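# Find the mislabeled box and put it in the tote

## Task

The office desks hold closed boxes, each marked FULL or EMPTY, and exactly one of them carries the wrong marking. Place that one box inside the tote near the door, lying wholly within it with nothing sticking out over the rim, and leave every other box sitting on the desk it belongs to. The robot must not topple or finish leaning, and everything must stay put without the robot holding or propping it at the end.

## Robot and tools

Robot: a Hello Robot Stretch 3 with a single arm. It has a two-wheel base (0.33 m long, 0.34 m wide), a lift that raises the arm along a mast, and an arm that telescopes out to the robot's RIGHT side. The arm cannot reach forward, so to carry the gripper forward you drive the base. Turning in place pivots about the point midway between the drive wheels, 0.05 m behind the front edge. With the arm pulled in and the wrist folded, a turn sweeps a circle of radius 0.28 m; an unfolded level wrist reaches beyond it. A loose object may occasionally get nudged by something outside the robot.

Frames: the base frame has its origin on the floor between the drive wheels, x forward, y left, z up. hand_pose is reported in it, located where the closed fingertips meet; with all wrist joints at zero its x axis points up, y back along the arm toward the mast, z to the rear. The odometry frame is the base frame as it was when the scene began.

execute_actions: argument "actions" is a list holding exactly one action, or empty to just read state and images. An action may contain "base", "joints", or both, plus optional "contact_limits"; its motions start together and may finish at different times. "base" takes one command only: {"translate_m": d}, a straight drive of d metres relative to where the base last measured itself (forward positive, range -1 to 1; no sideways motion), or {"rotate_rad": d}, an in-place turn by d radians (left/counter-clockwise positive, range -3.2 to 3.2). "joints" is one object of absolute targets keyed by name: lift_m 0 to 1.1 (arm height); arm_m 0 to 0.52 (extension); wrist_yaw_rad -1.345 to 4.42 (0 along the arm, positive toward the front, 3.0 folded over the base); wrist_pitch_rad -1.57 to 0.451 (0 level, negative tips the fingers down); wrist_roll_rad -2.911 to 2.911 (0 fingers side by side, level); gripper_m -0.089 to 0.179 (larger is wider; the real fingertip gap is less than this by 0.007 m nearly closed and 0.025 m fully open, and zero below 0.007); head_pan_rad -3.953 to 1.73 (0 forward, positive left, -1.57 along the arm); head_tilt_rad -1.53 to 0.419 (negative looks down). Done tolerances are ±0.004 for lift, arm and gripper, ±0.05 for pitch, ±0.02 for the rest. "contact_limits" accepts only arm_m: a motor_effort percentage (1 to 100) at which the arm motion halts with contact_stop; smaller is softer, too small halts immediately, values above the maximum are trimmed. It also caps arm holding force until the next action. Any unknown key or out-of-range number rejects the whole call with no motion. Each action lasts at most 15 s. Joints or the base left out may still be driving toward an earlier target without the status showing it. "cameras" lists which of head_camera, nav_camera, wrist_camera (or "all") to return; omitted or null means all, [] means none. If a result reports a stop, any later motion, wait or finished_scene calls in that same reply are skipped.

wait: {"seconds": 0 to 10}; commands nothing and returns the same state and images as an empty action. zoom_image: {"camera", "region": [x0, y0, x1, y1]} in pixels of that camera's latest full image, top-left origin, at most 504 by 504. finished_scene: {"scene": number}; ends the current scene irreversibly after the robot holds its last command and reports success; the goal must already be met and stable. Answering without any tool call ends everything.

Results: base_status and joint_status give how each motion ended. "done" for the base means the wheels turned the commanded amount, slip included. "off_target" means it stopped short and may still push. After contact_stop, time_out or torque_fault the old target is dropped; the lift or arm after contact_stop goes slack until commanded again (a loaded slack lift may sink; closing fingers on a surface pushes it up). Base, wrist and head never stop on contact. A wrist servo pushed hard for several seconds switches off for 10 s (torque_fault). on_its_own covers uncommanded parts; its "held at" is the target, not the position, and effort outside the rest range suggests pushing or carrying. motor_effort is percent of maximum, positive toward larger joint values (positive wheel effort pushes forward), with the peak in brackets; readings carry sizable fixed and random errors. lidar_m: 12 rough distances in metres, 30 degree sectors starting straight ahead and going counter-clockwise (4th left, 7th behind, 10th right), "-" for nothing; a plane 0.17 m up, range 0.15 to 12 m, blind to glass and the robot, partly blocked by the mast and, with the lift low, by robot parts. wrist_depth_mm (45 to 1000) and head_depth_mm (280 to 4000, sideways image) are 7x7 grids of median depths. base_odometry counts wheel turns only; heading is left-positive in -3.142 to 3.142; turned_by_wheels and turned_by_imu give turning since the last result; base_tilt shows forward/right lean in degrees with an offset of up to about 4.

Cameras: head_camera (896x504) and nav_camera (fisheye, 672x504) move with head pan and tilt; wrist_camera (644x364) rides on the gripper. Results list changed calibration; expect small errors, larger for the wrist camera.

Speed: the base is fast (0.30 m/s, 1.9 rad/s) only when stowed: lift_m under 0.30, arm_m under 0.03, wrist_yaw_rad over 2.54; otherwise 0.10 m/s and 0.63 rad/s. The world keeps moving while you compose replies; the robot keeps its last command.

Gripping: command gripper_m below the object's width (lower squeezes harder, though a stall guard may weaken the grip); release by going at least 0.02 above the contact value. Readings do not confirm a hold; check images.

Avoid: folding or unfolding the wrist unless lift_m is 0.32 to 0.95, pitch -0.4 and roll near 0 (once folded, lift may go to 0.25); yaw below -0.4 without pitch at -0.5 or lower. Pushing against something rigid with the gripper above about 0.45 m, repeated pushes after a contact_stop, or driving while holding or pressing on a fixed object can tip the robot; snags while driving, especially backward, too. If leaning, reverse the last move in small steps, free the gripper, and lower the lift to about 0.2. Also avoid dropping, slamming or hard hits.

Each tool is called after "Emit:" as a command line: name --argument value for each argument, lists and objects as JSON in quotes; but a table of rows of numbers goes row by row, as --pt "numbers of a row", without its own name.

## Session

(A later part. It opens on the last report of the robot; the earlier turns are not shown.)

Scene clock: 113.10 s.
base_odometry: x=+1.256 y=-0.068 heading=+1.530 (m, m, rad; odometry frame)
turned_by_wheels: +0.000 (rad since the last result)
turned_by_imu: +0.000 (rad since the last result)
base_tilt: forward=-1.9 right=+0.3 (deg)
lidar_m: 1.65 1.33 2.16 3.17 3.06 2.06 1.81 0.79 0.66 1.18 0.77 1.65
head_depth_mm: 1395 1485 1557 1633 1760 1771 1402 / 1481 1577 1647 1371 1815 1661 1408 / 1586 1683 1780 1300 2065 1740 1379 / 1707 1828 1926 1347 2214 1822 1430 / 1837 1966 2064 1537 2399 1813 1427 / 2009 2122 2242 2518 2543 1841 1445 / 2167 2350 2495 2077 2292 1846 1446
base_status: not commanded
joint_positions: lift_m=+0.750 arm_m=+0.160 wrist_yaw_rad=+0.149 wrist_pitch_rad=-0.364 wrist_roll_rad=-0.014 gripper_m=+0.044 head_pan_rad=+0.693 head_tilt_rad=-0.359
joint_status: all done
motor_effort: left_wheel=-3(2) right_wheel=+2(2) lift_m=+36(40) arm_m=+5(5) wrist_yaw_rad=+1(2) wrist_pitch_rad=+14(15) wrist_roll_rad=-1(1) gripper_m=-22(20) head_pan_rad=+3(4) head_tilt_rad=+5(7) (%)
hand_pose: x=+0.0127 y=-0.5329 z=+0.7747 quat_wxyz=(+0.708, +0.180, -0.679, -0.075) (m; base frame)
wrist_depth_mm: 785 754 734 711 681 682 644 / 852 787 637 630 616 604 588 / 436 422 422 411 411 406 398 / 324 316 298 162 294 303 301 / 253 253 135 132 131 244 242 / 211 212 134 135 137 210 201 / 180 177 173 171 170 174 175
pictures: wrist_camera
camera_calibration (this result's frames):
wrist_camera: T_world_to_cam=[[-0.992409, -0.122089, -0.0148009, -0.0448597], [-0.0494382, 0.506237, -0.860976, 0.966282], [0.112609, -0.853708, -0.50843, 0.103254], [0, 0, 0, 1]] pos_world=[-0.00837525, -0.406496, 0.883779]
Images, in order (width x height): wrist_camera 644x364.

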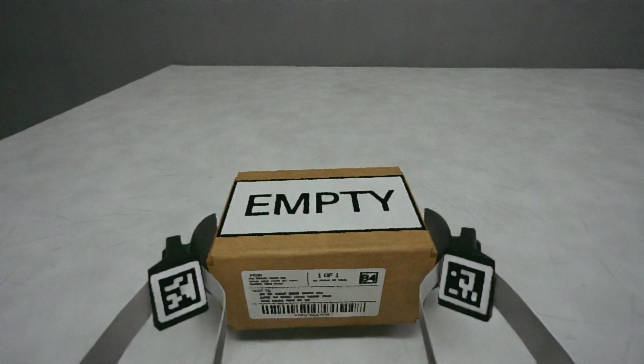

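Emit:
execute_actions --actions '[{"joints":{"wrist_pitch_rad":-0.41,"lift_m":0.737}}]' --cameras '[]'

Emit:
execute_actions --actions '[{"joints":{"gripper_m":0.145}}]' --cameras '[]'

Emit:
execute_actions --actions '[{"joints":{"lift_m":0.80,"arm_m":0.1,"gripper_m":0.175}}]' --cameras '["wrist_camera"]'

Emit:
execute_actions --actions '[{"base":{"rotate_rad":1.06},"joints":{"lift_m":0.9,"arm_m":0.0,"wrist_yaw_rad":0}}]' --cameras '[]'

Emit:
execute_actions --actions '[{"base":{"translate_m":0.96},"joints":{"lift_m":1.03,"head_pan_rad":-0.6,"head_tilt_rad":-0.5}}]' --cameras '["head_camera"]'

Emit:
execute_actions --actions '[{"base":{"rotate_rad":0.5},"joints":{"arm_m":0.15,"head_pan_rad":-0.8}}]' --cameras '["head_camera","wrist_camera"]'

Scene clock: 130.00 s.
base_odometry: x=+1.256 y=-0.068 heading=+1.530 (m, m, rad; odometry frame)
turned_by_wheels: +0.000 (rad since the last result)
turned_by_imu: +0.001 (rad since the last result)
base_tilt: forward=-1.9 right=+0.3 (deg)
lidar_m: 1.65 1.33 2.15 3.15 3.03 2.07 1.82 0.79 0.65 1.18 0.77 1.64
head_depth_mm: 1408 1476 1560 1650 1760 1788 1410 / 1482 1572 1650 1374 1829 1675 1413 / 1592 1694 1796 1309 2071 1752 1396 / 1697 1814 1931 1350 2220 1836 1428 / 1820 1972 2056 1528 2397 1834 1439 / 1981 2132 2265 2480 2538 1834 1451 / 2152 2338 2513 2103 2340 1858 1451
base_status: not commanded
joint_positions: lift_m=+0.737 arm_m=+0.160 wrist_yaw_rad=+0.149 wrist_pitch_rad=-0.423 wrist_roll_rad=-0.014 gripper_m=+0.044 head_pan_rad=+0.693 head_tilt_rad=-0.359
joint_status: all done
motor_effort: left_wheel=-2(2) right_wheel=+3(2) lift_m=+23(32) arm_m=+5(5) wrist_yaw_rad=+2(2) wrist_pitch_rad=+7(15) wrist_roll_rad=-1(1) gripper_m=-22(21) head_pan_rad=+4(4) head_tilt_rad=+6(5) (%)
hand_pose: x=+0.0116 y=-0.5259 z=+0.7489 quat_wxyz=(+0.705, +0.200, -0.673, -0.096) (m; base frame)
wrist_depth_mm: 798 757 719 693 675 649 639 / 831 466 463 455 450 442 429 / 333 330 329 324 319 317 314 / 259 257 244 162 237 248 244 / 210 209 135 132 132 203 203 / 177 179 134 135 137 177 172 / 154 152 149 148 150 149 149
pictures: none
No camera images: the call's "cameras" was empty. Leave "cameras" out to get every camera's image.

Scene clock: 131.50 s.
base_odometry: x=+1.256 y=-0.068 heading=+1.530 (m, m, rad; odometry frame)
turned_by_wheels: +0.000 (rad since the last result)
turned_by_imu: +0.000 (rad since the last result)
base_tilt: forward=-1.9 right=+0.3 (deg)
lidar_m: 1.65 1.33 2.16 3.16 3.03 2.06 1.81 0.79 0.65 1.18 0.77 1.64
head_depth_mm: 1404 1471 1567 1656 1759 1789 1403 / 1495 1590 1653 1368 1824 1659 1408 / 1590 1690 1795 1299 2078 1745 1390 / 1700 1820 1906 1350 2243 1819 1426 / 1831 1957 2075 1529 2396 1839 1423 / 1999 2158 2270 2479 2548 1825 1434 / 2178 2341 2514 2115 2287 1832 1437
base_status: not commanded
joint_positions: lift_m=+0.737 arm_m=+0.160 wrist_yaw_rad=+0.149 wrist_pitch_rad=-0.423 wrist_roll_rad=-0.014 gripper_m=+0.145 head_pan_rad=+0.693 head_tilt_rad=-0.359
joint_status: all done
motor_effort: left_wheel=-2(2) right_wheel=+2(2) lift_m=+23(23) arm_m=+5(5) wrist_yaw_rad=+1(1) wrist_pitch_rad=+7(7) wrist_roll_rad=-1(1) gripper_m=+1(90) head_pan_rad=+3(3) head_tilt_rad=+6(5) (%)
hand_pose: x=+0.0116 y=-0.5259 z=+0.7489 quat_wxyz=(+0.705, +0.200, -0.673, -0.096) (m; base frame)
wrist_depth_mm: 783 754 710 710 677 653 637 / 841 469 463 460 448 441 439 / 335 333 329 324 320 314 310 / 258 258 244 166 239 248 245 / 210 216 141 135 139 210 200 / 178 - 141 139 145 - 171 / - 148 150 150 150 149 149
pictures: none
No camera images: the call's "cameras" was empty. Leave "cameras" out to get every camera's image.

Scene clock: 133.10 s.
base_odometry: x=+1.256 y=-0.068 heading=+1.530 (m, m, rad; odometry frame)
turned_by_wheels: +0.000 (rad since the last result)
turned_by_imu: +0.000 (rad since the last result)
base_tilt: forward=-1.9 right=+0.2 (deg)
lidar_m: 1.65 1.33 2.15 3.14 3.04 2.06 1.81 0.79 0.65 1.18 0.77 1.65
head_depth_mm: 1407 1483 1560 1647 1770 1790 1409 / 1482 1568 1649 1370 1817 1662 1410 / 1585 1701 1766 1306 2055 1723 1385 / 1701 1815 1905 1349 2233 1805 1436 / 1825 1961 2054 1534 2381 1826 1426 / 1974 2150 2263 2480 2532 1837 1450 / 2196 2350 2514 2104 2311 1843 1452
base_status: not commanded
joint_positions: lift_m=+0.800 arm_m=+0.100 wrist_yaw_rad=+0.149 wrist_pitch_rad=-0.423 wrist_roll_rad=-0.014 gripper_m=+0.175 head_pan_rad=+0.693 head_tilt_rad=-0.359
joint_status: all done
motor_effort: left_wheel=-3(2) right_wheel=+2(2) lift_m=+36(37) arm_m=-4(4) wrist_yaw_rad=+2(1) wrist_pitch_rad=+7(7) wrist_roll_rad=-1(1) gripper_m=+0(92) head_pan_rad=+4(4) head_tilt_rad=+6(5) (%)
hand_pose: x=+0.0116 y=-0.4667 z=+0.8113 quat_wxyz=(+0.705, +0.200, -0.673, -0.096) (m; base frame)
wrist_depth_mm: 876 823 803 770 750 732 713 / 946 860 664 647 641 641 624 / - 476 471 460 458 454 449 / 369 365 363 360 355 353 350 / 301 302 296 223 282 300 291 / 262 251 251 231 239 246 247 / - 219 218 218 216 213 208
pictures: wrist_camera
camera_calibration (this result's frames):
wrist_camera: T_world_to_cam=[[-0.992536, -0.121227, -0.0132432, -0.0381417], [-0.0567553, 0.555318, -0.829699, 0.961885], [0.107936, -0.822755, -0.558054, 0.233303], [0, 0, 0, 1]] pos_world=[-0.00844675, -0.346825, 0.927765]
Images, in order (width x height): wrist_camera 644x364.

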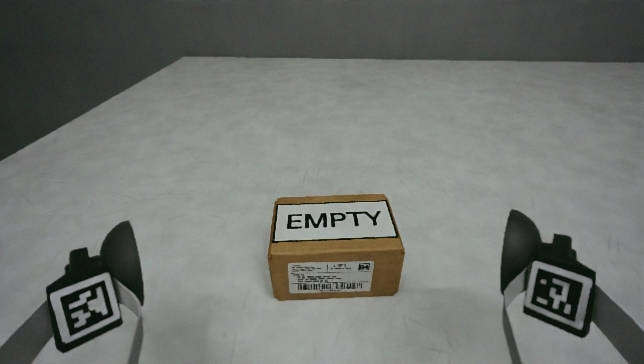

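Scene clock: 135.77 s.
base_odometry: x=+1.256 y=-0.068 heading=+2.590 (m, m, rad; odometry frame)
turned_by_wheels: +1.060 (rad since the last result)
turned_by_imu: +1.066 (rad since the last result)
base_tilt: forward=-1.9 right=+0.2 (deg)
lidar_m: 2.16 3.15 3.02 2.06 2.11 0.79 0.65 1.18 0.77 1.66 1.65 1.34
head_depth_mm: 2960 3206 3367 3478 2462 1794 1407 / 3014 3205 3351 3500 2433 1796 1408 / 3059 3236 3317 3704 2508 1809 1419 / 3055 3272 3403 3610 2501 1825 1424 / 3077 3321 3447 3586 2527 1841 1431 / 3129 3316 3464 3722 2564 1837 1451 / 3178 3365 3559 3859 2572 1847 1435
base_status: done
joint_positions: lift_m=+0.900 arm_m=+0.001 wrist_yaw_rad=+0.002 wrist_pitch_rad=-0.423 wrist_roll_rad=-0.014 gripper_m=+0.175 head_pan_rad=+0.693 head_tilt_rad=-0.359
joint_status: all done
motor_effort: left_wheel=-2(7) right_wheel=+3(7) lift_m=+36(40) arm_m=-4(3) wrist_yaw_rad=-2(3) wrist_pitch_rad=+7(7) wrist_roll_rad=-1(1) gripper_m=+1(0) head_pan_rad=+3(4) head_tilt_rad=+6(6) (%)
hand_pose: x=-0.0211 y=-0.3698 z=+0.9113 quat_wxyz=(+0.696, +0.150, -0.686, -0.147) (m; base frame)
wrist_depth_mm: - - - - - - 811 / - - - - - - 855 / - - - - - - 826 / - - - - - 550 524 / - - - - 455 445 429 / - - - - - 366 368 / - - - - - 329 306
pictures: none
No camera images: the call's "cameras" was empty. Leave "cameras" out to get every camera's image.

Scene clock: 146.43 s.
base_odometry: x=+0.438 y=+0.435 heading=+2.590 (m, m, rad; odometry frame)
turned_by_wheels: +0.000 (rad since the last result)
turned_by_imu: +0.004 (rad since the last result)
base_tilt: forward=-1.9 right=+0.2 (deg)
lidar_m: 1.20 2.33 2.73 2.72 2.36 2.36 2.00 1.56 1.67 0.75 0.80 1.20
head_depth_mm: 917 983 1059 754 539 447 1276 / 941 1016 1082 761 542 465 1267 / 980 1064 1136 770 547 1436 1288 / 1023 1117 1182 779 550 1487 1286 / 1067 1170 1223 785 552 1527 1292 / 1109 1218 1278 792 557 1593 1297 / 1163 1278 1354 797 586 1567 1298
base_status: done
joint_positions: lift_m=+1.030 arm_m=+0.001 wrist_yaw_rad=+0.002 wrist_pitch_rad=-0.423 wrist_roll_rad=-0.014 gripper_m=+0.175 head_pan_rad=-0.593 head_tilt_rad=-0.494
joint_status: all done
motor_effort: left_wheel=-3(5) right_wheel=+2(7) lift_m=+36(40) arm_m=-4(4) wrist_yaw_rad=-2(2) wrist_pitch_rad=+7(7) wrist_roll_rad=-1(1) gripper_m=-1(0) head_pan_rad=-2(38) head_tilt_rad=-4(23) (%)
hand_pose: x=-0.0211 y=-0.3698 z=+1.0413 quat_wxyz=(+0.696, +0.150, -0.686, -0.147) (m; base frame)
wrist_depth_mm: 708 774 883 - - - - / 676 669 663 - - - - / 397 478 467 467 - - - / 372 369 365 364 393 - - / 302 301 297 309 - - - / 264 253 259 - - - - / - 229 - - - - -
pictures: head_camera (sideways: a quarter turn clockwise sets it upright)
camera_calibration (this result's frames):
head_camera: T_world_to_cam=[[-0.357435, 0.303196, -0.883353, 1.16878], [0.584033, 0.810647, 0.0419203, -0.0591237], [0.728797, -0.500924, -0.46683, 0.55831], [0, 0, 0, 1]] pos_world=[0.0453993, -0.0267705, 1.29556]
Images, in order (width x height): head_camera 896x504.

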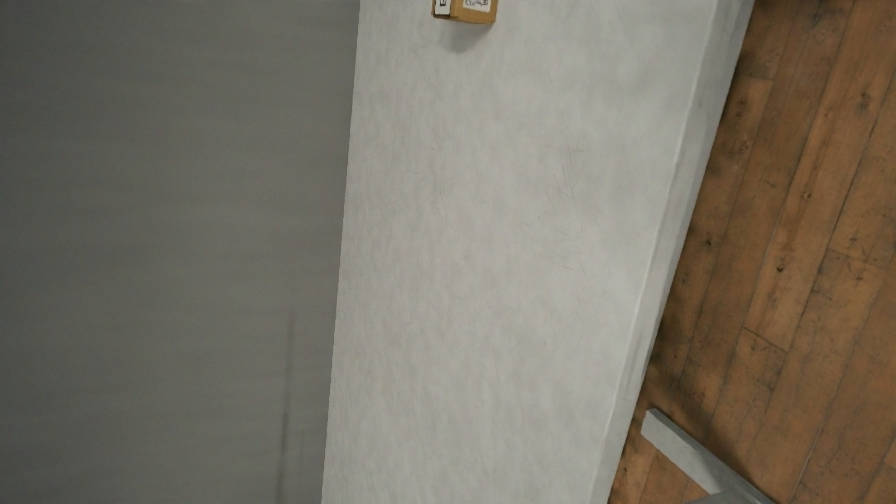

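Scene clock: 148.77 s.
base_odometry: x=+0.438 y=+0.435 heading=+3.090 (m, m, rad; odometry frame)
turned_by_wheels: +0.500 (rad since the last result)
turned_by_imu: +0.503 (rad since the last result)
base_tilt: forward=-1.9 right=+0.2 (deg)
lidar_m: 2.33 2.73 2.74 2.29 2.36 1.61 1.56 1.72 0.75 0.75 1.19 1.20
head_depth_mm: 999 1064 1117 757 539 463 1280 / 1063 1140 1187 767 540 1469 1285 / 1134 1230 1274 766 546 1586 1281 / 1231 1346 1326 779 600 1576 1295 / 1344 1463 1348 786 1498 1562 1297 / 1471 1645 1639 792 1467 1548 1293 / 1624 1825 1962 848 2082 1610 1302
base_status: done
joint_positions: lift_m=+1.030 arm_m=+0.150 wrist_yaw_rad=+0.001 wrist_pitch_rad=-0.423 wrist_roll_rad=-0.014 gripper_m=+0.175 head_pan_rad=-0.793 head_tilt_rad=-0.494
joint_status: all done
motor_effort: left_wheel=-2(8) right_wheel=+3(7) lift_m=+36(36) arm_m=+5(5) wrist_yaw_rad=-1(2) wrist_pitch_rad=+7(7) wrist_roll_rad=-1(1) gripper_m=+1(1) head_pan_rad=-3(19) head_tilt_rad=-4(3) (%)
hand_pose: x=-0.0212 y=-0.5184 z=+1.0413 quat_wxyz=(+0.696, +0.150, -0.686, -0.147) (m; base frame)
wrist_depth_mm: 672 688 681 699 706 714 731 / 685 670 659 660 645 768 809 / 479 475 472 466 462 454 859 / 370 369 349 331 361 354 355 / 302 300 297 294 291 302 290 / 262 250 251 248 248 247 249 / - 219 216 216 215 213 208
pictures: head_camera (sideways: a quarter turn clockwise sets it upright), wrist_camera
camera_calibration (this result's frames):
head_camera: T_world_to_cam=[[-0.29003, 0.368215, -0.883346, 1.16836], [0.733542, 0.67835, 0.0419199, -0.0600351], [0.614654, -0.635813, -0.466843, 0.559023], [0, 0, 0, 1]] pos_world=[0.0392924, -0.0340492, 1.29556]
wrist_camera: T_world_to_cam=[[-0.999586, 0.0255243, -0.0132432, 0.00201408], [0.0252317, 0.55764, -0.829699, 1.1825], [-0.0137925, -0.82969, -0.558054, 0.316508], [0, 0, 0, 1]] pos_world=[-0.0234577, -0.396855, 1.15777]
Images, in order (width x height): head_camera 896x504, wrist_camera 644x364.

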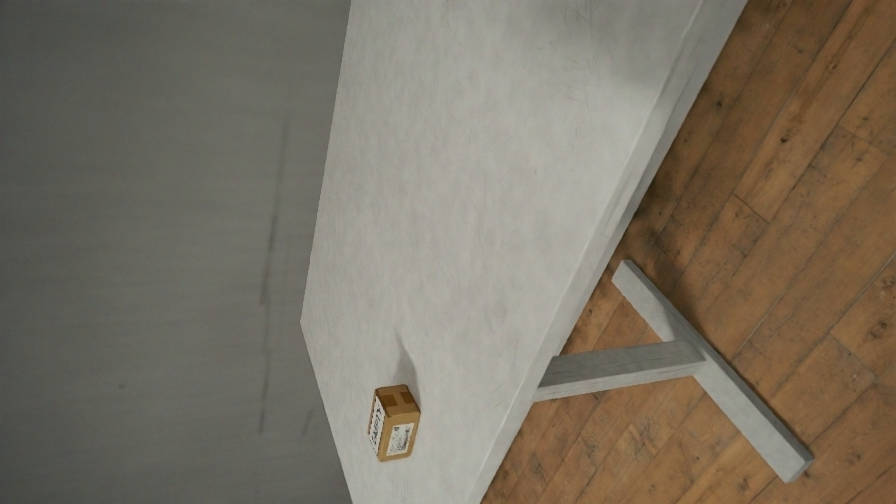

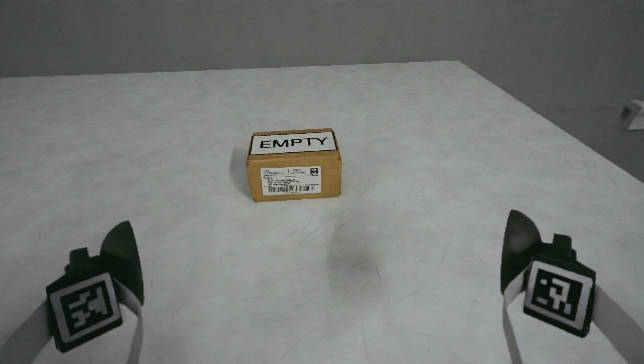

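Emit:
execute_actions --actions '[{"joints":{"arm_m":0.33,"lift_m":0.966,"wrist_yaw_rad":0.13,"gripper_m":0.16}}]' --cameras '["wrist_camera"]'

Scene clock: 157.90 s.
base_odometry: x=+0.438 y=+0.435 heading=+3.090 (m, m, rad; odometry frame)
turned_by_wheels: +0.000 (rad since the last result)
turned_by_imu: +0.002 (rad since the last result)
base_tilt: forward=-1.9 right=+0.2 (deg)
lidar_m: 2.32 2.73 2.74 2.29 2.36 1.61 1.55 1.72 0.76 0.75 1.20 1.19
head_depth_mm: 989 1064 1115 757 538 464 1275 / 1060 1140 1184 764 543 1483 1272 / 1138 1233 1281 771 547 1571 1283 / 1226 1341 1325 777 598 1590 1293 / 1334 1469 1353 785 1484 1552 1288 / 1466 1626 1661 787 1445 1553 1298 / 1633 1798 1968 849 2092 1603 1313
base_status: not commanded
joint_positions: lift_m=+0.966 arm_m=+0.330 wrist_yaw_rad=+0.128 wrist_pitch_rad=-0.423 wrist_roll_rad=-0.014 gripper_m=+0.160 head_pan_rad=-0.793 head_tilt_rad=-0.494
joint_status: all done
motor_effort: left_wheel=-3(3) right_wheel=+3(3) lift_m=+23(34) arm_m=+5(7) wrist_yaw_rad=+2(3) wrist_pitch_rad=+7(7) wrist_roll_rad=-1(1) gripper_m=-1(70) head_pan_rad=-3(3) head_tilt_rad=-5(5) (%)
hand_pose: x=+0.0071 y=-0.6966 z=+0.9779 quat_wxyz=(+0.704, +0.193, -0.675, -0.103) (m; base frame)
wrist_depth_mm: 573 559 553 536 524 516 507 / 471 464 457 450 443 435 434 / 332 330 324 321 317 314 310 / 258 254 240 162 238 244 242 / 208 215 139 132 136 207 199 / 181 174 139 134 136 171 170 / - 150 149 147 145 148 147
pictures: wrist_camera
camera_calibration (this result's frames):
wrist_camera: T_world_to_cam=[[-0.994784, -0.101143, -0.0132432, -0.0542407], [-0.0455206, 0.556352, -0.829699, 1.22813], [0.091286, -0.824768, -0.558054, 0.13636], [0, 0, 0, 1]] pos_world=[-0.0105004, -0.576292, 1.09436]
Images, in order (width x height): wrist_camera 644x364.

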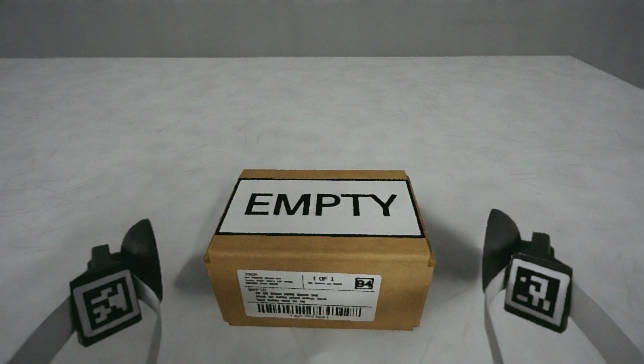

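Emit:
execute_actions --actions '[{"joints":{"gripper_m":0.043}}]' --cameras '[]'

Emit:
execute_actions --actions '[{"joints":{"lift_m":0.98,"wrist_pitch_rad":-0.34}}]' --cameras '["wrist_camera"]'

Scene clock: 163.13 s.
base_odometry: x=+0.438 y=+0.435 heading=+3.090 (m, m, rad; odometry frame)
turned_by_wheels: +0.000 (rad since the last result)
turned_by_imu: +0.001 (rad since the last result)
base_tilt: forward=-1.9 right=+0.2 (deg)
lidar_m: 2.33 2.74 2.74 2.29 2.37 1.61 1.55 1.73 0.75 0.75 1.19 1.20
head_depth_mm: 993 1063 1115 759 540 464 1280 / 1056 1142 1185 764 542 1461 1282 / 1139 1239 1273 768 546 1566 1287 / 1226 1351 1336 776 600 1579 1285 / 1341 1471 1351 782 1486 1551 1284 / 1467 1627 1660 786 1449 1555 1300 / 1621 1806 1963 850 2072 1589 1306
base_status: not commanded
joint_positions: lift_m=+0.966 arm_m=+0.330 wrist_yaw_rad=+0.129 wrist_pitch_rad=-0.424 wrist_roll_rad=-0.014 gripper_m=+0.044 head_pan_rad=-0.793 head_tilt_rad=-0.494
joint_status: all done
motor_effort: left_wheel=-3(3) right_wheel=+3(2) lift_m=+23(23) arm_m=+4(5) wrist_yaw_rad=+1(2) wrist_pitch_rad=+8(8) wrist_roll_rad=-1(1) gripper_m=-23(100) head_pan_rad=-3(3) head_tilt_rad=-4(4) (%)
hand_pose: x=+0.0073 y=-0.6964 z=+0.9777 quat_wxyz=(+0.704, +0.194, -0.675, -0.103) (m; base frame)
wrist_depth_mm: 575 555 551 534 530 515 505 / 469 462 455 452 443 434 430 / 330 327 324 319 317 312 310 / 255 252 240 161 235 244 242 / 207 206 134 132 132 200 199 / 175 177 134 133 132 174 169 / 151 147 146 145 145 146 147
pictures: none
No camera images: the call's "cameras" was empty. Leave "cameras" out to get every camera's image.

Scene clock: 163.93 s.
base_odometry: x=+0.438 y=+0.435 heading=+3.090 (m, m, rad; odometry frame)
turned_by_wheels: +0.000 (rad since the last result)
turned_by_imu: +0.000 (rad since the last result)
base_tilt: forward=-1.9 right=+0.2 (deg)
lidar_m: 2.33 2.72 2.73 2.29 2.36 1.61 1.55 1.72 0.76 0.75 1.19 1.20
head_depth_mm: 994 1059 1120 758 539 464 1278 / 1062 1140 1184 765 542 1476 1279 / 1139 1231 1275 771 547 1567 1292 / 1221 1342 1333 775 600 1588 1288 / 1337 1466 1342 786 1492 1547 1297 / 1462 1623 1653 794 1456 1563 1301 / 1621 1833 1957 849 2052 1586 1303
base_status: not commanded
joint_positions: lift_m=+0.980 arm_m=+0.330 wrist_yaw_rad=+0.129 wrist_pitch_rad=-0.388 wrist_roll_rad=-0.014 gripper_m=+0.044 head_pan_rad=-0.793 head_tilt_rad=-0.494
joint_status: all done
motor_effort: left_wheel=-3(2) right_wheel=+3(3) lift_m=+39(40) arm_m=+5(5) wrist_yaw_rad=+2(2) wrist_pitch_rad=+28(28) wrist_roll_rad=-1(1) gripper_m=-22(22) head_pan_rad=-3(3) head_tilt_rad=-4(3) (%)
hand_pose: x=+0.0078 y=-0.7008 z=+0.9991 quat_wxyz=(+0.706, +0.181, -0.678, -0.090) (m; base frame)
wrist_depth_mm: 574 554 552 533 525 508 507 / 593 593 573 559 550 537 544 / 397 393 389 382 376 373 371 / 301 298 295 174 289 287 282 / 240 240 134 133 132 233 230 / 201 203 133 133 131 201 193 / 173 169 166 161 164 166 167
pictures: wrist_camera
camera_calibration (this result's frames):
wrist_camera: T_world_to_cam=[[-0.994647, -0.102351, -0.0141788, -0.0535902], [-0.0421528, 0.527213, -0.848687, 1.24666], [0.0943388, -0.843546, -0.528706, 0.102106], [0, 0, 0, 1]] pos_world=[-0.0103856, -0.57661, 1.11125]
Images, in order (width x height): wrist_camera 644x364.

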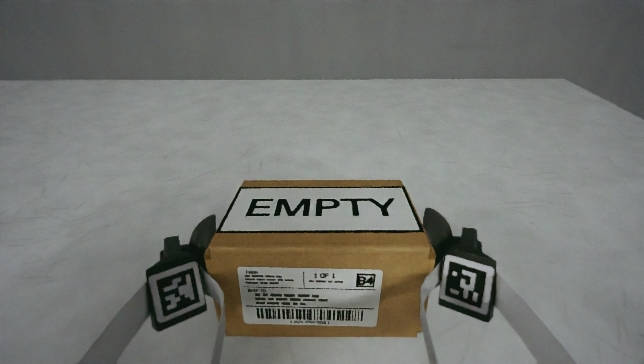

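Emit:
execute_actions --actions '[{"joints":{"wrist_pitch_rad":-0.39,"lift_m":0.967}}]' --cameras '[]'

Emit:
execute_actions --actions '[{"joints":{"gripper_m":0.145,"head_pan_rad":1.2,"head_tilt_rad":-0.55}}]' --cameras '["head_camera"]'

Emit:
execute_actions --actions '[{"joints":{"lift_m":1.085,"arm_m":0.40,"gripper_m":0.17}}]' --cameras '["wrist_camera"]'

Scene clock: 196.73 s.
base_odometry: x=+0.438 y=+0.435 heading=+3.090 (m, m, rad; odometry frame)
turned_by_wheels: +0.000 (rad since the last result)
turned_by_imu: +0.001 (rad since the last result)
base_tilt: forward=-1.9 right=+0.2 (deg)
lidar_m: 2.33 2.73 2.73 2.30 2.36 1.61 1.55 1.72 0.75 0.75 1.19 1.20
head_depth_mm: 992 1061 1113 758 539 464 1275 / 1057 1141 1179 763 543 1476 1293 / 1137 1232 1275 772 545 1564 1285 / 1229 1340 1324 776 600 1587 1288 / 1335 1468 1337 784 1490 1542 1296 / 1457 1619 1657 791 1459 1549 1298 / 1621 1832 1960 849 2078 1603 1305
base_status: not commanded
joint_positions: lift_m=+0.967 arm_m=+0.330 wrist_yaw_rad=+0.129 wrist_pitch_rad=-0.411 wrist_roll_rad=-0.014 gripper_m=+0.044 head_pan_rad=-0.793 head_tilt_rad=-0.494
joint_status: all done
motor_effort: left_wheel=-3(3) right_wheel=+3(3) lift_m=+22(35) arm_m=+5(4) wrist_yaw_rad=+0(1) wrist_pitch_rad=+12(27) wrist_roll_rad=-1(1) gripper_m=-22(22) head_pan_rad=-3(3) head_tilt_rad=-4(4) (%)
hand_pose: x=+0.0075 y=-0.6981 z=+0.9817 quat_wxyz=(+0.705, +0.189, -0.676, -0.098) (m; base frame)
wrist_depth_mm: 568 561 550 532 528 518 505 / 496 491 485 477 469 459 489 / 348 342 336 336 333 326 322 / 265 263 257 169 255 251 249 / 215 214 132 131 131 207 205 / 180 182 134 133 132 180 173 / 155 153 149 145 148 151 151
pictures: none
No camera images: the call's "cameras" was empty. Leave "cameras" out to get every camera's image.

Scene clock: 198.27 s.
base_odometry: x=+0.438 y=+0.435 heading=+3.090 (m, m, rad; odometry frame)
turned_by_wheels: +0.000 (rad since the last result)
turned_by_imu: +0.000 (rad since the last result)
base_tilt: forward=-1.9 right=+0.3 (deg)
lidar_m: 2.33 2.73 2.73 2.29 2.36 1.61 1.55 1.72 0.75 0.75 1.19 1.20
head_depth_mm: 2870 3221 3464 2548 1887 1495 1241 / 2675 2990 3256 2575 1910 1514 1237 / 2551 2770 3131 2622 1914 1498 1248 / 2393 2650 2887 2625 1928 1517 1254 / 2306 2549 2734 2657 1940 1520 1253 / 2205 2373 2618 2692 1947 1531 1256 / 2099 2266 2433 2469 1987 1534 1261
base_status: not commanded
joint_positions: lift_m=+0.967 arm_m=+0.330 wrist_yaw_rad=+0.129 wrist_pitch_rad=-0.412 wrist_roll_rad=-0.014 gripper_m=+0.145 head_pan_rad=+1.193 head_tilt_rad=-0.543
joint_status: all done
motor_effort: left_wheel=-2(3) right_wheel=+3(2) lift_m=+23(23) arm_m=+5(5) wrist_yaw_rad=+1(1) wrist_pitch_rad=+12(14) wrist_roll_rad=-1(1) gripper_m=+1(94) head_pan_rad=+3(37) head_tilt_rad=-4(10) (%)
hand_pose: x=+0.0074 y=-0.6979 z=+0.9814 quat_wxyz=(+0.705, +0.190, -0.676, -0.099) (m; base frame)
wrist_depth_mm: 579 568 549 543 525 514 505 / 496 492 476 472 465 461 498 / 346 341 335 334 330 324 322 / 264 262 260 169 254 252 251 / 214 220 143 137 141 213 205 / 181 - 139 133 136 - 173 / - 150 150 148 148 150 150
pictures: head_camera (sideways: a quarter turn clockwise sets it upright)
camera_calibration (this result's frames):
head_camera: T_world_to_cam=[[-0.23582, -0.45361, -0.859434, 1.13685], [-0.915769, 0.399677, 0.0403276, -0.0478987], [0.325203, 0.796553, -0.509653, 0.616492], [0, 0, 0, 1]] pos_world=[0.0237413, 0.0437596, 1.29317]
Images, in order (width x height): head_camera 896x504.

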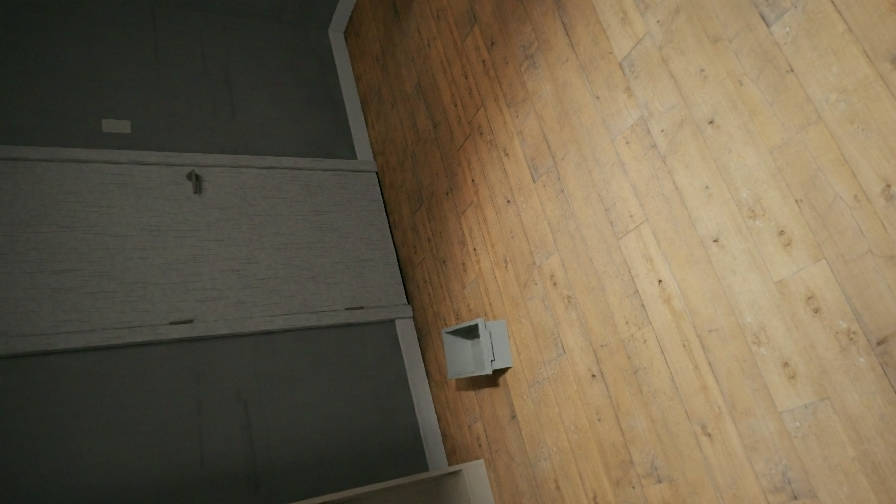

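Scene clock: 200.17 s.
base_odometry: x=+0.438 y=+0.435 heading=+3.090 (m, m, rad; odometry frame)
turned_by_wheels: +0.000 (rad since the last result)
turned_by_imu: +0.001 (rad since the last result)
base_tilt: forward=-1.9 right=+0.3 (deg)
lidar_m: 2.33 2.74 2.74 2.29 2.36 1.61 1.55 1.72 0.75 0.75 1.19 1.20
head_depth_mm: 2856 3166 3495 2565 1894 1497 1235 / 2716 2977 3276 2550 1892 1509 1244 / 2548 2786 3092 2597 1909 1511 1243 / 2375 2633 2864 2605 1902 1516 1258 / 2284 2491 2715 2650 1940 1528 1255 / 2219 2392 2578 2649 1954 1531 1265 / 2123 2285 2468 2468 1953 1531 1256
base_status: not commanded
joint_positions: lift_m=+1.085 arm_m=+0.400 wrist_yaw_rad=+0.129 wrist_pitch_rad=-0.411 wrist_roll_rad=-0.014 gripper_m=+0.170 head_pan_rad=+1.193 head_tilt_rad=-0.543
joint_status: all done
motor_effort: left_wheel=-3(3) right_wheel=+3(3) lift_m=+36(38) arm_m=+5(5) wrist_yaw_rad=+1(1) wrist_pitch_rad=+12(12) wrist_roll_rad=-1(1) gripper_m=+1(89) head_pan_rad=+4(4) head_tilt_rad=-4(5) (%)
hand_pose: x=+0.0075 y=-0.7680 z=+1.0990 quat_wxyz=(+0.705, +0.189, -0.676, -0.098) (m; base frame)
wrist_depth_mm: 502 490 484 471 462 456 447 / 543 545 528 518 506 494 484 / 590 587 565 551 543 529 517 / 472 479 469 462 462 460 549 / 387 394 382 380 376 384 370 / 339 322 321 319 316 316 321 / 272 276 275 276 275 274 264
pictures: wrist_camera
camera_calibration (this result's frames):
wrist_camera: T_world_to_cam=[[-0.994692, -0.101998, -0.0135661, -0.0598212], [-0.0446226, 0.546398, -0.836336, 1.36804], [0.0927172, -0.831292, -0.548049, 0.128945], [0, 0, 0, 1]] pos_world=[-0.0104138, -0.646403, 1.214]
Images, in order (width x height): wrist_camera 644x364.

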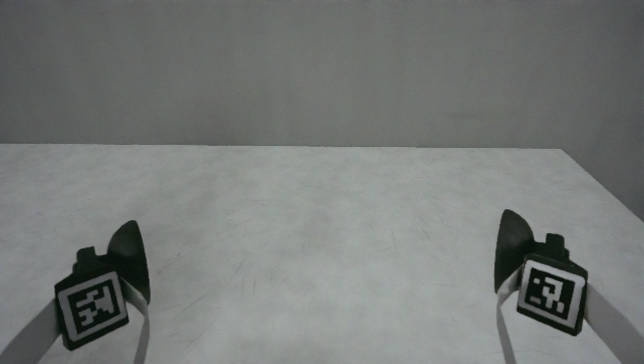

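Emit:
execute_actions --actions '[{"base":{"translate_m":0.016},"joints":{"arm_m":0.455,"wrist_pitch_rad":-1.15}}]' --cameras '["wrist_camera"]'

Scene clock: 209.13 s.
base_odometry: x=+0.422 y=+0.436 heading=+3.089 (m, m, rad; odometry frame)
turned_by_wheels: +0.000 (rad since the last result)
turned_by_imu: +0.001 (rad since the last result)
base_tilt: forward=-1.9 right=+0.2 (deg)
lidar_m: 2.31 2.72 2.74 2.29 2.36 1.62 1.57 1.72 0.76 0.78 1.19 1.18
head_depth_mm: 2884 3137 3482 2596 1885 1488 1238 / 2716 2980 3268 2556 1909 1514 1247 / 2556 2792 3080 2602 1927 1505 1245 / 2408 2660 2915 2632 1915 1516 1256 / 2286 2506 2778 2680 1924 1536 1256 / 2209 2360 2629 2689 1968 1531 1264 / 2117 2289 2461 2493 1954 1529 1265
base_status: done
joint_positions: lift_m=+1.085 arm_m=+0.455 wrist_yaw_rad=+0.129 wrist_pitch_rad=-1.149 wrist_roll_rad=-0.014 gripper_m=+0.170 head_pan_rad=+1.193 head_tilt_rad=-0.543
joint_status: all done
motor_effort: left_wheel=-2(4) right_wheel=+3(7) lift_m=+37(36) arm_m=+5(5) wrist_yaw_rad=+1(1) wrist_pitch_rad=-1(10) wrist_roll_rad=-1(1) gripper_m=+0(0) head_pan_rad=+4(3) head_tilt_rad=-5(6) (%)
hand_pose: x=-0.0110 y=-0.6818 z=+0.9797 quat_wxyz=(+0.621, +0.424, -0.563, -0.343) (m; base frame)
wrist_depth_mm: 225 224 225 223 223 224 224 / 216 214 215 216 215 215 215 / 207 207 207 208 207 206 207 / 200 200 150 148 152 199 200 / 192 193 145 142 144 193 192 / 187 185 185 183 184 186 186 / - 180 179 181 180 180 178
pictures: wrist_camera
camera_calibration (this result's frames):
wrist_camera: T_world_to_cam=[[-0.995021, -0.0993243, 0.00821757, -0.0904861], [-0.0982222, 0.963319, -0.24974, 0.92925], [0.0168891, -0.249303, -0.968278, 0.944666], [0, 0, 0, 1]] pos_world=[-0.0147171, -0.668643, 1.14751]
Images, in order (width x height): wrist_camera 644x364.

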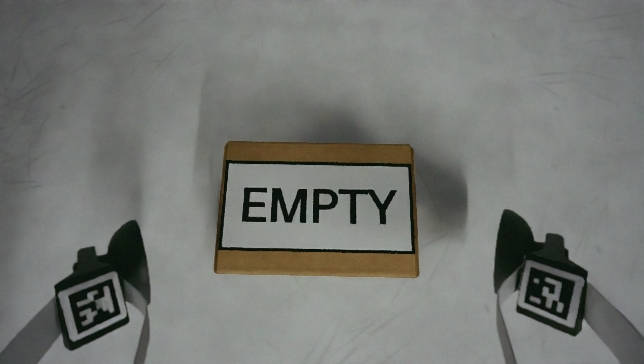

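Emit:
execute_actions --actions '[{"joints":{"arm_m":0.469,"lift_m":1.074,"gripper_m":0.135}}]' --cameras '["wrist_camera"]'

Emit:
execute_actions --actions '[{"joints":{"gripper_m":0.042}}]' --cameras '["wrist_camera"]'

Emit:
execute_actions --actions '[{"joints":{"lift_m":1.098}}]' --cameras '["wrist_camera"]'

Scene clock: 218.07 s.
base_odometry: x=+0.422 y=+0.436 heading=+3.089 (m, m, rad; odometry frame)
turned_by_wheels: +0.000 (rad since the last result)
turned_by_imu: +0.001 (rad since the last result)
base_tilt: forward=-1.9 right=+0.3 (deg)
lidar_m: 2.31 2.71 2.73 2.29 2.37 1.63 1.57 1.72 0.76 0.78 1.19 1.18
head_depth_mm: 2839 3177 3400 2586 1899 1497 1243 / 2718 2942 3342 2548 1899 1501 1246 / 2573 2756 3070 2550 1917 1511 1245 / 2409 2665 2895 2623 1933 1528 1253 / 2297 2521 2713 2622 1944 1523 1251 / 2196 2403 2617 2689 1966 1526 1259 / 2103 2286 2452 2464 1968 1536 1262
base_status: not commanded
joint_positions: lift_m=+1.074 arm_m=+0.469 wrist_yaw_rad=+0.129 wrist_pitch_rad=-1.150 wrist_roll_rad=-0.014 gripper_m=+0.135 head_pan_rad=+1.193 head_tilt_rad=-0.543
joint_status: all done
motor_effort: left_wheel=-3(3) right_wheel=+3(3) lift_m=+23(33) arm_m=+5(6) wrist_yaw_rad=+1(1) wrist_pitch_rad=+0(0) wrist_roll_rad=-1(1) gripper_m=+0(92) head_pan_rad=+4(3) head_tilt_rad=-4(5) (%)
hand_pose: x=-0.0110 y=-0.6956 z=+0.9693 quat_wxyz=(+0.621, +0.424, -0.563, -0.343) (m; base frame)
wrist_depth_mm: 211 213 212 213 213 213 212 / 203 204 203 204 203 203 203 / 196 196 196 196 195 196 196 / 188 188 138 137 186 188 188 / 181 183 133 132 134 184 182 / 175 - 128 127 129 - 176 / - 168 170 170 170 171 170
pictures: wrist_camera
camera_calibration (this result's frames):
wrist_camera: T_world_to_cam=[[-0.99502, -0.0993299, 0.00824043, -0.0918227], [-0.0982464, 0.96351, -0.24899, 0.939351], [0.0167924, -0.24856, -0.968471, 0.931791], [0, 0, 0, 1]] pos_world=[-0.0147247, -0.682589, 1.13706]
Images, in order (width x height): wrist_camera 644x364.

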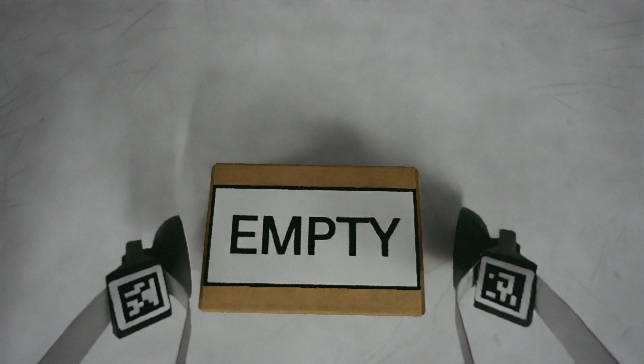

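Scene clock: 219.47 s.
base_odometry: x=+0.422 y=+0.436 heading=+3.089 (m, m, rad; odometry frame)
turned_by_wheels: +0.000 (rad since the last result)
turned_by_imu: +0.000 (rad since the last result)
base_tilt: forward=-1.9 right=+0.2 (deg)
lidar_m: 2.31 2.73 2.74 2.30 2.36 1.62 1.57 1.72 0.76 0.79 1.19 1.18
head_depth_mm: 2887 3157 3338 2548 1880 1491 1226 / 2678 2982 3235 2602 1896 1494 1240 / 2570 2761 3149 2596 1923 1508 1253 / 2411 2609 2926 2643 1917 1529 1241 / 2326 2530 2706 2633 1923 1522 1257 / 2216 2399 2583 2658 1934 1532 1255 / 2108 2263 2474 2491 1948 1530 1257
base_status: not commanded
joint_positions: lift_m=+1.074 arm_m=+0.469 wrist_yaw_rad=+0.129 wrist_pitch_rad=-1.150 wrist_roll_rad=-0.014 gripper_m=+0.043 head_pan_rad=+1.193 head_tilt_rad=-0.543
joint_status: all done
motor_effort: left_wheel=-3(2) right_wheel=+3(3) lift_m=+23(23) arm_m=+5(5) wrist_yaw_rad=+1(1) wrist_pitch_rad=+0(0) wrist_roll_rad=-1(1) gripper_m=-23(100) head_pan_rad=+4(3) head_tilt_rad=-4(5) (%)
hand_pose: x=-0.0110 y=-0.6957 z=+0.9693 quat_wxyz=(+0.621, +0.424, -0.563, -0.343) (m; base frame)
wrist_depth_mm: 213 213 213 216 214 215 215 / 207 205 206 205 207 206 206 / 197 197 198 198 198 198 198 / 190 190 187 138 188 191 189 / 183 183 134 133 134 183 183 / 177 178 130 129 129 178 177 / 171 170 172 171 171 170 171
pictures: wrist_camera
camera_calibration (this result's frames):
wrist_camera: T_world_to_cam=[[-0.995022, -0.0993178, 0.00822584, -0.0917977], [-0.0982237, 0.963403, -0.249412, 0.939797], [0.0168462, -0.248978, -0.968363, 0.931404], [0, 0, 0, 1]] pos_world=[-0.014721, -0.682621, 1.13709]
Images, in order (width x height): wrist_camera 644x364.

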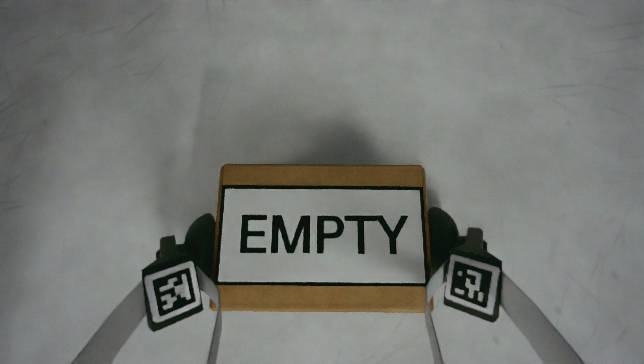

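Scene clock: 220.83 s.
base_odometry: x=+0.422 y=+0.436 heading=+3.089 (m, m, rad; odometry frame)
turned_by_wheels: +0.000 (rad since the last result)
turned_by_imu: +0.000 (rad since the last result)
base_tilt: forward=-1.9 right=+0.3 (deg)
lidar_m: 2.31 2.71 2.74 2.29 2.37 1.62 1.58 1.72 0.76 0.79 1.19 1.19
head_depth_mm: 2882 3272 3456 2553 1893 1511 1244 / 2688 2957 3280 2580 1904 1503 1239 / 2539 2765 3065 2616 1906 1506 1248 / 2398 2659 2947 2614 1916 1522 1247 / 2309 2470 2725 2660 1945 1528 1257 / 2200 2388 2616 2697 1952 1526 1260 / 2137 2277 2465 2502 1963 1546 1271
base_status: not commanded
joint_positions: lift_m=+1.098 arm_m=+0.469 wrist_yaw_rad=+0.129 wrist_pitch_rad=-1.159 wrist_roll_rad=-0.014 gripper_m=+0.043 head_pan_rad=+1.193 head_tilt_rad=-0.543
joint_status: all done
motor_effort: left_wheel=-3(3) right_wheel=+3(3) lift_m=+39(41) arm_m=+4(5) wrist_yaw_rad=+1(1) wrist_pitch_rad=+5(6) wrist_roll_rad=-1(1) gripper_m=-23(24) head_pan_rad=+3(3) head_tilt_rad=-4(5) (%)
hand_pose: x=-0.0113 y=-0.6933 z=+0.9918 quat_wxyz=(+0.619, +0.427, -0.561, -0.346) (m; base frame)
wrist_depth_mm: 236 235 236 235 235 236 235 / 227 228 226 226 227 228 228 / 218 218 217 219 218 218 219 / 210 211 208 137 140 212 211 / 204 204 133 132 132 204 203 / 196 199 127 128 128 199 199 / 190 190 190 190 190 191 191
pictures: wrist_camera
camera_calibration (this result's frames):
wrist_camera: T_world_to_cam=[[-0.995011, -0.0994058, 0.00851572, -0.0924041], [-0.0985388, 0.96578, -0.239916, 0.935345], [0.0156247, -0.239558, -0.970756, 0.96267], [0, 0, 0, 1]] pos_world=[-0.0148167, -0.681908, 1.15971]
Images, in order (width x height): wrist_camera 644x364.

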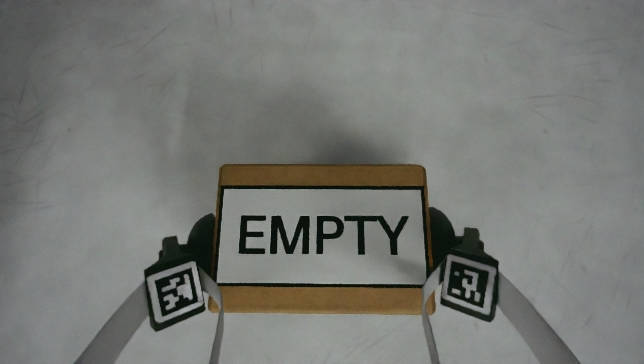

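Emit:
execute_actions --actions '[{"base":{"rotate_rad":1.40},"joints":{"arm_m":0.3,"head_pan_rad":-0.1,"head_tilt_rad":-0.9}}]' --cameras '["wrist_camera"]'

Emit:
execute_actions --actions '[{"base":{"translate_m":1.0},"joints":{"lift_m":0.33}}]' --cameras '["head_camera","wrist_camera"]'

Scene clock: 240.97 s.
base_odometry: x=+0.422 y=+0.436 heading=-1.794 (m, m, rad; odometry frame)
turned_by_wheels: +1.400 (rad since the last result)
turned_by_imu: +1.409 (rad since the last result)
base_tilt: forward=-1.9 right=+0.2 (deg)
lidar_m: 2.29 2.36 2.01 1.57 2.03 1.31 0.75 1.16 1.18 2.53 2.32 2.74
head_depth_mm: 2744 2580 2021 1656 1422 1235 1090 / 2642 2626 2032 1675 1417 1231 1095 / 2501 2566 2011 1673 1426 1241 1097 / 2390 2613 2049 1689 1429 1246 1096 / 2352 2514 2035 1701 1439 1241 1096 / 2270 2457 2091 1689 1430 1245 1100 / 2107 2324 2052 1701 1444 1250 1103
base_status: done
joint_positions: lift_m=+1.098 arm_m=+0.300 wrist_yaw_rad=+0.129 wrist_pitch_rad=-1.160 wrist_roll_rad=-0.014 gripper_m=+0.043 head_pan_rad=-0.093 head_tilt_rad=-0.889
joint_status: all done
motor_effort: left_wheel=-3(11) right_wheel=+2(9) lift_m=+39(39) arm_m=-4(3) wrist_yaw_rad=+0(1) wrist_pitch_rad=+5(5) wrist_roll_rad=-1(1) gripper_m=-23(24) head_pan_rad=-3(37) head_tilt_rad=-8(41) (%)
hand_pose: x=-0.0113 y=-0.5250 z=+0.9918 quat_wxyz=(+0.619, +0.427, -0.561, -0.346) (m; base frame)
wrist_depth_mm: - - - - - - 257 / - - - - - - - / - - - - - - - / - - - 138 140 - - / - - 133 132 132 - - / - - 128 127 128 - - / - - - - - - -
pictures: wrist_camera
camera_calibration (this result's frames):
wrist_camera: T_world_to_cam=[[-0.994999, -0.0995214, 0.0085263, -0.0757424], [-0.0986564, 0.965811, -0.239744, 0.772645], [0.0156248, -0.239386, -0.970799, 1.00311], [0, 0, 0, 1]] pos_world=[-0.0148107, -0.513637, 1.1597]
Images, in order (width x height): wrist_camera 644x364.

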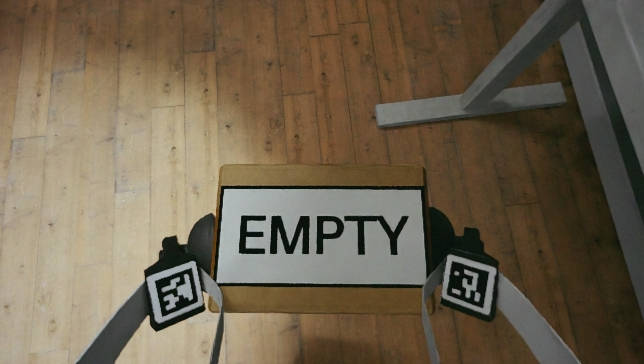

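Scene clock: 252.13 s.
base_odometry: x=+0.201 y=-0.539 heading=-1.794 (m, m, rad; odometry frame)
turned_by_wheels: +0.000 (rad since the last result)
turned_by_imu: +0.001 (rad since the last result)
base_tilt: forward=-1.9 right=+0.3 (deg)
lidar_m: 1.31 1.55 1.94 1.83 1.63 2.41 1.75 1.82 2.54 2.22 2.14 1.83
head_depth_mm: 1700 2035 2008 1674 1432 1231 1092 / 1629 1913 2046 1675 1414 1233 1096 / 1549 1811 1998 1690 1414 1232 1096 / 1498 1760 1996 1643 1423 1244 1095 / 1449 1681 1915 1661 1432 1243 1097 / 1391 1613 1861 1691 1423 1241 1099 / 1351 1522 1724 1652 1448 1243 1095
base_status: done
joint_positions: lift_m=+0.330 arm_m=+0.300 wrist_yaw_rad=+0.129 wrist_pitch_rad=-1.160 wrist_roll_rad=-0.014 gripper_m=+0.043 head_pan_rad=-0.093 head_tilt_rad=-0.889
joint_status: all done
motor_effort: left_wheel=-2(4) right_wheel=+2(7) lift_m=+26(35) arm_m=-4(4) wrist_yaw_rad=+1(1) wrist_pitch_rad=+6(6) wrist_roll_rad=-1(1) gripper_m=-23(23) head_pan_rad=-3(3) head_tilt_rad=-7(7) (%)
hand_pose: x=-0.0113 y=-0.5250 z=+0.2244 quat_wxyz=(+0.619, +0.427, -0.561, -0.346) (m; base frame)
wrist_depth_mm: 446 439 448 450 446 447 448 / 427 431 427 432 426 427 431 / 414 414 416 413 409 414 411 / 396 397 398 137 139 398 402 / 383 385 132 132 132 386 388 / 369 372 128 127 127 375 374 / 362 356 359 362 363 361 366
pictures: head_camera (sideways: a quarter turn clockwise sets it upright), wrist_camera
camera_calibration (this result's frames):
head_camera: T_world_to_cam=[[-0.761719, 0.122981, -0.636128, 0.848995], [0.137644, 0.990124, 0.0265991, -0.0364364], [0.633117, -0.0672984, -0.771125, 0.95473], [0, 0, 0, 1]] pos_world=[0.0472546, -0.0040821, 1.27725]
wrist_camera: T_world_to_cam=[[-0.994999, -0.0995232, 0.00853286, -0.0692022], [-0.0986631, 0.965864, -0.239525, 0.588576], [0.0155967, -0.239169, -0.970853, 0.258228], [0, 0, 0, 1]] pos_world=[-0.0148129, -0.513611, 0.39227]
Images, in order (width x height): head_camera 896x504, wrist_camera 644x364.

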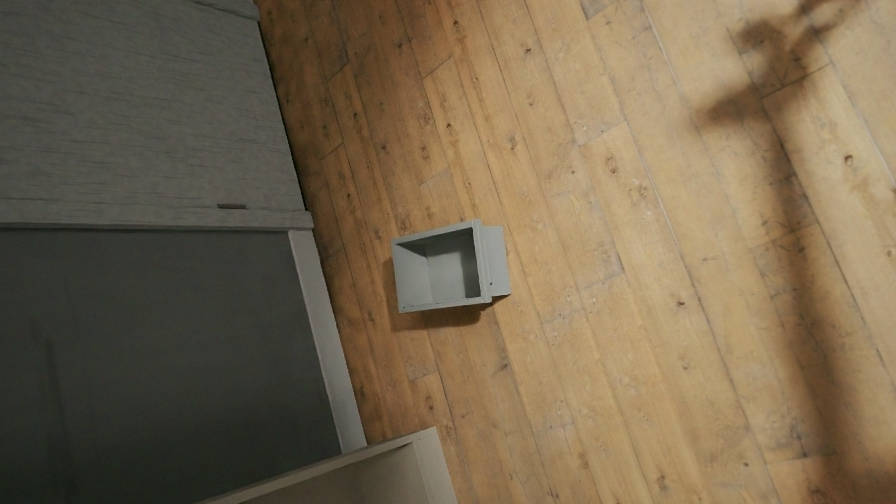

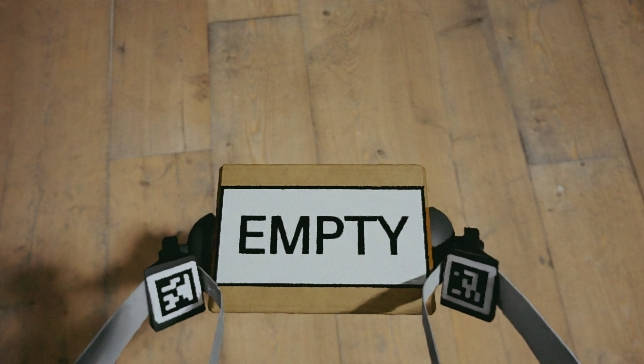

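Emit:
execute_actions --actions '[{"base":{"translate_m":0.53},"joints":{"wrist_yaw_rad":2.0,"arm_m":0.45,"lift_m":0.31}}]' --cameras '[]'

Emit:
execute_actions --actions '[{"base":{"rotate_rad":1.325},"joints":{"head_pan_rad":-1.4,"head_tilt_rad":-1.05}}]' --cameras '["head_camera","wrist_camera"]'

Scene clock: 272.17 s.
base_odometry: x=+0.084 y=-1.056 heading=-1.794 (m, m, rad; odometry frame)
turned_by_wheels: +0.000 (rad since the last result)
turned_by_imu: +0.001 (rad since the last result)
base_tilt: forward=-1.9 right=+0.2 (deg)
lidar_m: 1.12 0.81 1.22 1.88 2.36 2.28 2.28 2.26 2.34 1.98 2.12 1.24
head_depth_mm: 1145 1365 1661 1659 1417 1235 1094 / 1091 1287 1560 1678 1422 1238 1091 / 1062 1237 1458 1652 1415 1208 1092 / 1012 1182 1410 1623 1369 1224 1090 / 979 1137 1334 1579 1429 1240 1094 / 948 1087 1264 1520 1434 1242 1102 / 912 1033 1196 1382 1344 1248 1100
base_status: done
joint_positions: lift_m=+0.310 arm_m=+0.450 wrist_yaw_rad=+1.997 wrist_pitch_rad=-1.160 wrist_roll_rad=-0.014 gripper_m=+0.043 head_pan_rad=-0.093 head_tilt_rad=-0.889
joint_status: all done
motor_effort: left_wheel=-3(3) right_wheel=+2(7) lift_m=+25(27) arm_m=+5(5) wrist_yaw_rad=+3(6) wrist_pitch_rad=+6(6) wrist_roll_rad=-1(1) gripper_m=-22(23) head_pan_rad=-3(3) head_tilt_rad=-6(7) (%)
hand_pose: x=+0.0517 y=-0.5616 z=+0.2043 quat_wxyz=(+0.646, +0.705, +0.010, +0.292) (m; base frame)
wrist_depth_mm: 424 421 429 418 426 426 424 / 408 405 409 411 408 403 402 / 393 393 393 392 385 391 395 / 380 376 372 137 139 378 376 / 367 368 133 132 132 361 367 / 357 357 128 127 127 357 349 / 342 344 341 341 341 345 339
pictures: none
No camera images: the call's "cameras" was empty. Leave "cameras" out to get every camera's image.

Scene clock: 275.23 s.
base_odometry: x=+0.084 y=-1.056 heading=-0.469 (m, m, rad; odometry frame)
turned_by_wheels: +1.325 (rad since the last result)
turned_by_imu: +1.332 (rad since the last result)
base_tilt: forward=-1.9 right=+0.2 (deg)
lidar_m: 1.23 1.69 1.86 2.28 2.26 2.79 2.34 1.97 1.49 1.15 0.81 1.12
head_depth_mm: 1218 1488 1729 1503 1319 1180 1074 / 1154 1409 1671 1481 1334 1190 - / 1123 1346 1627 1478 1298 1206 - / 1086 1291 1610 1501 1271 1190 1096 / 1044 1237 1524 1509 1329 1190 1078 / 1001 1180 1435 1504 1325 1195 1077 / 962 1124 1307 1360 1329 1201 1073
base_status: done
joint_positions: lift_m=+0.310 arm_m=+0.450 wrist_yaw_rad=+1.997 wrist_pitch_rad=-1.162 wrist_roll_rad=-0.014 gripper_m=+0.043 head_pan_rad=-1.393 head_tilt_rad=-1.037
joint_status: all done
motor_effort: left_wheel=-2(10) right_wheel=+2(8) lift_m=+25(25) arm_m=+4(5) wrist_yaw_rad=+3(3) wrist_pitch_rad=+7(7) wrist_roll_rad=-1(1) gripper_m=-23(21) head_pan_rad=-3(38) head_tilt_rad=-9(27) (%)
hand_pose: x=+0.0514 y=-0.5618 z=+0.2042 quat_wxyz=(+0.647, +0.705, +0.011, +0.292) (m; base frame)
wrist_depth_mm: 424 425 419 419 416 422 421 / 409 406 411 408 405 407 404 / 392 391 278 392 392 390 389 / 379 376 286 137 139 265 375 / 367 360 133 132 132 270 365 / 353 351 128 127 127 248 353 / 342 262 327 342 339 260 342
pictures: head_camera (sideways: a quarter turn clockwise sets it upright), wrist_camera
camera_calibration (this result's frames):
head_camera: T_world_to_cam=[[-0.10034, 0.850963, -0.515552, 0.687872], [0.991475, 0.128811, 0.0196457, -0.0325878], [0.0831265, -0.509186, -0.856633, 1.06925], [0, 0, 0, 1]] pos_world=[0.0124482, -0.0367092, 1.27123]
wrist_camera: T_world_to_cam=[[0.386741, -0.922148, 0.00860421, -0.543507], [-0.894988, -0.377567, -0.237569, -0.0887558], [0.222322, 0.0841769, -0.971333, 0.400009], [0, 0, 0, 1]] pos_world=[0.04183, -0.568377, 0.372133]
Images, in order (width x height): head_camera 896x504, wrist_camera 644x364.

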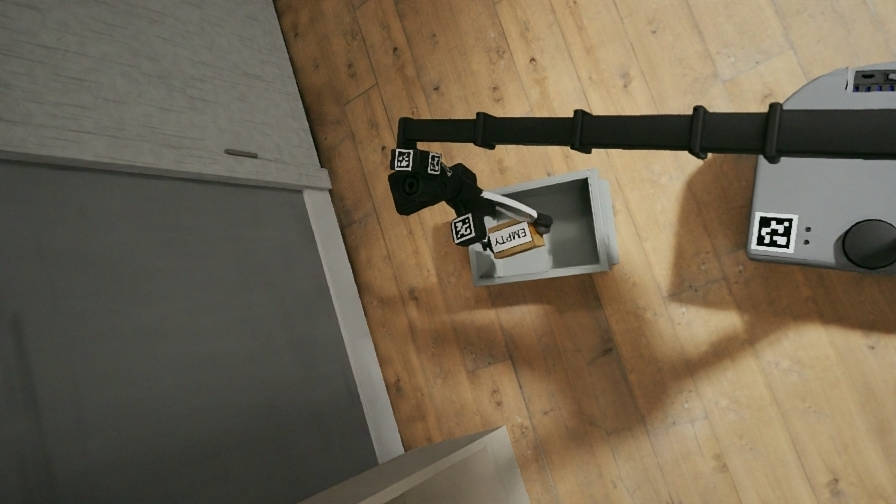

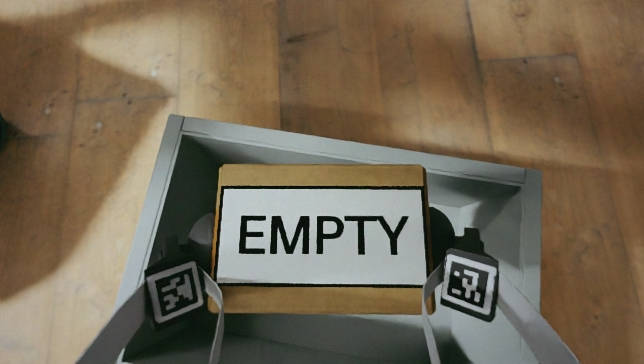

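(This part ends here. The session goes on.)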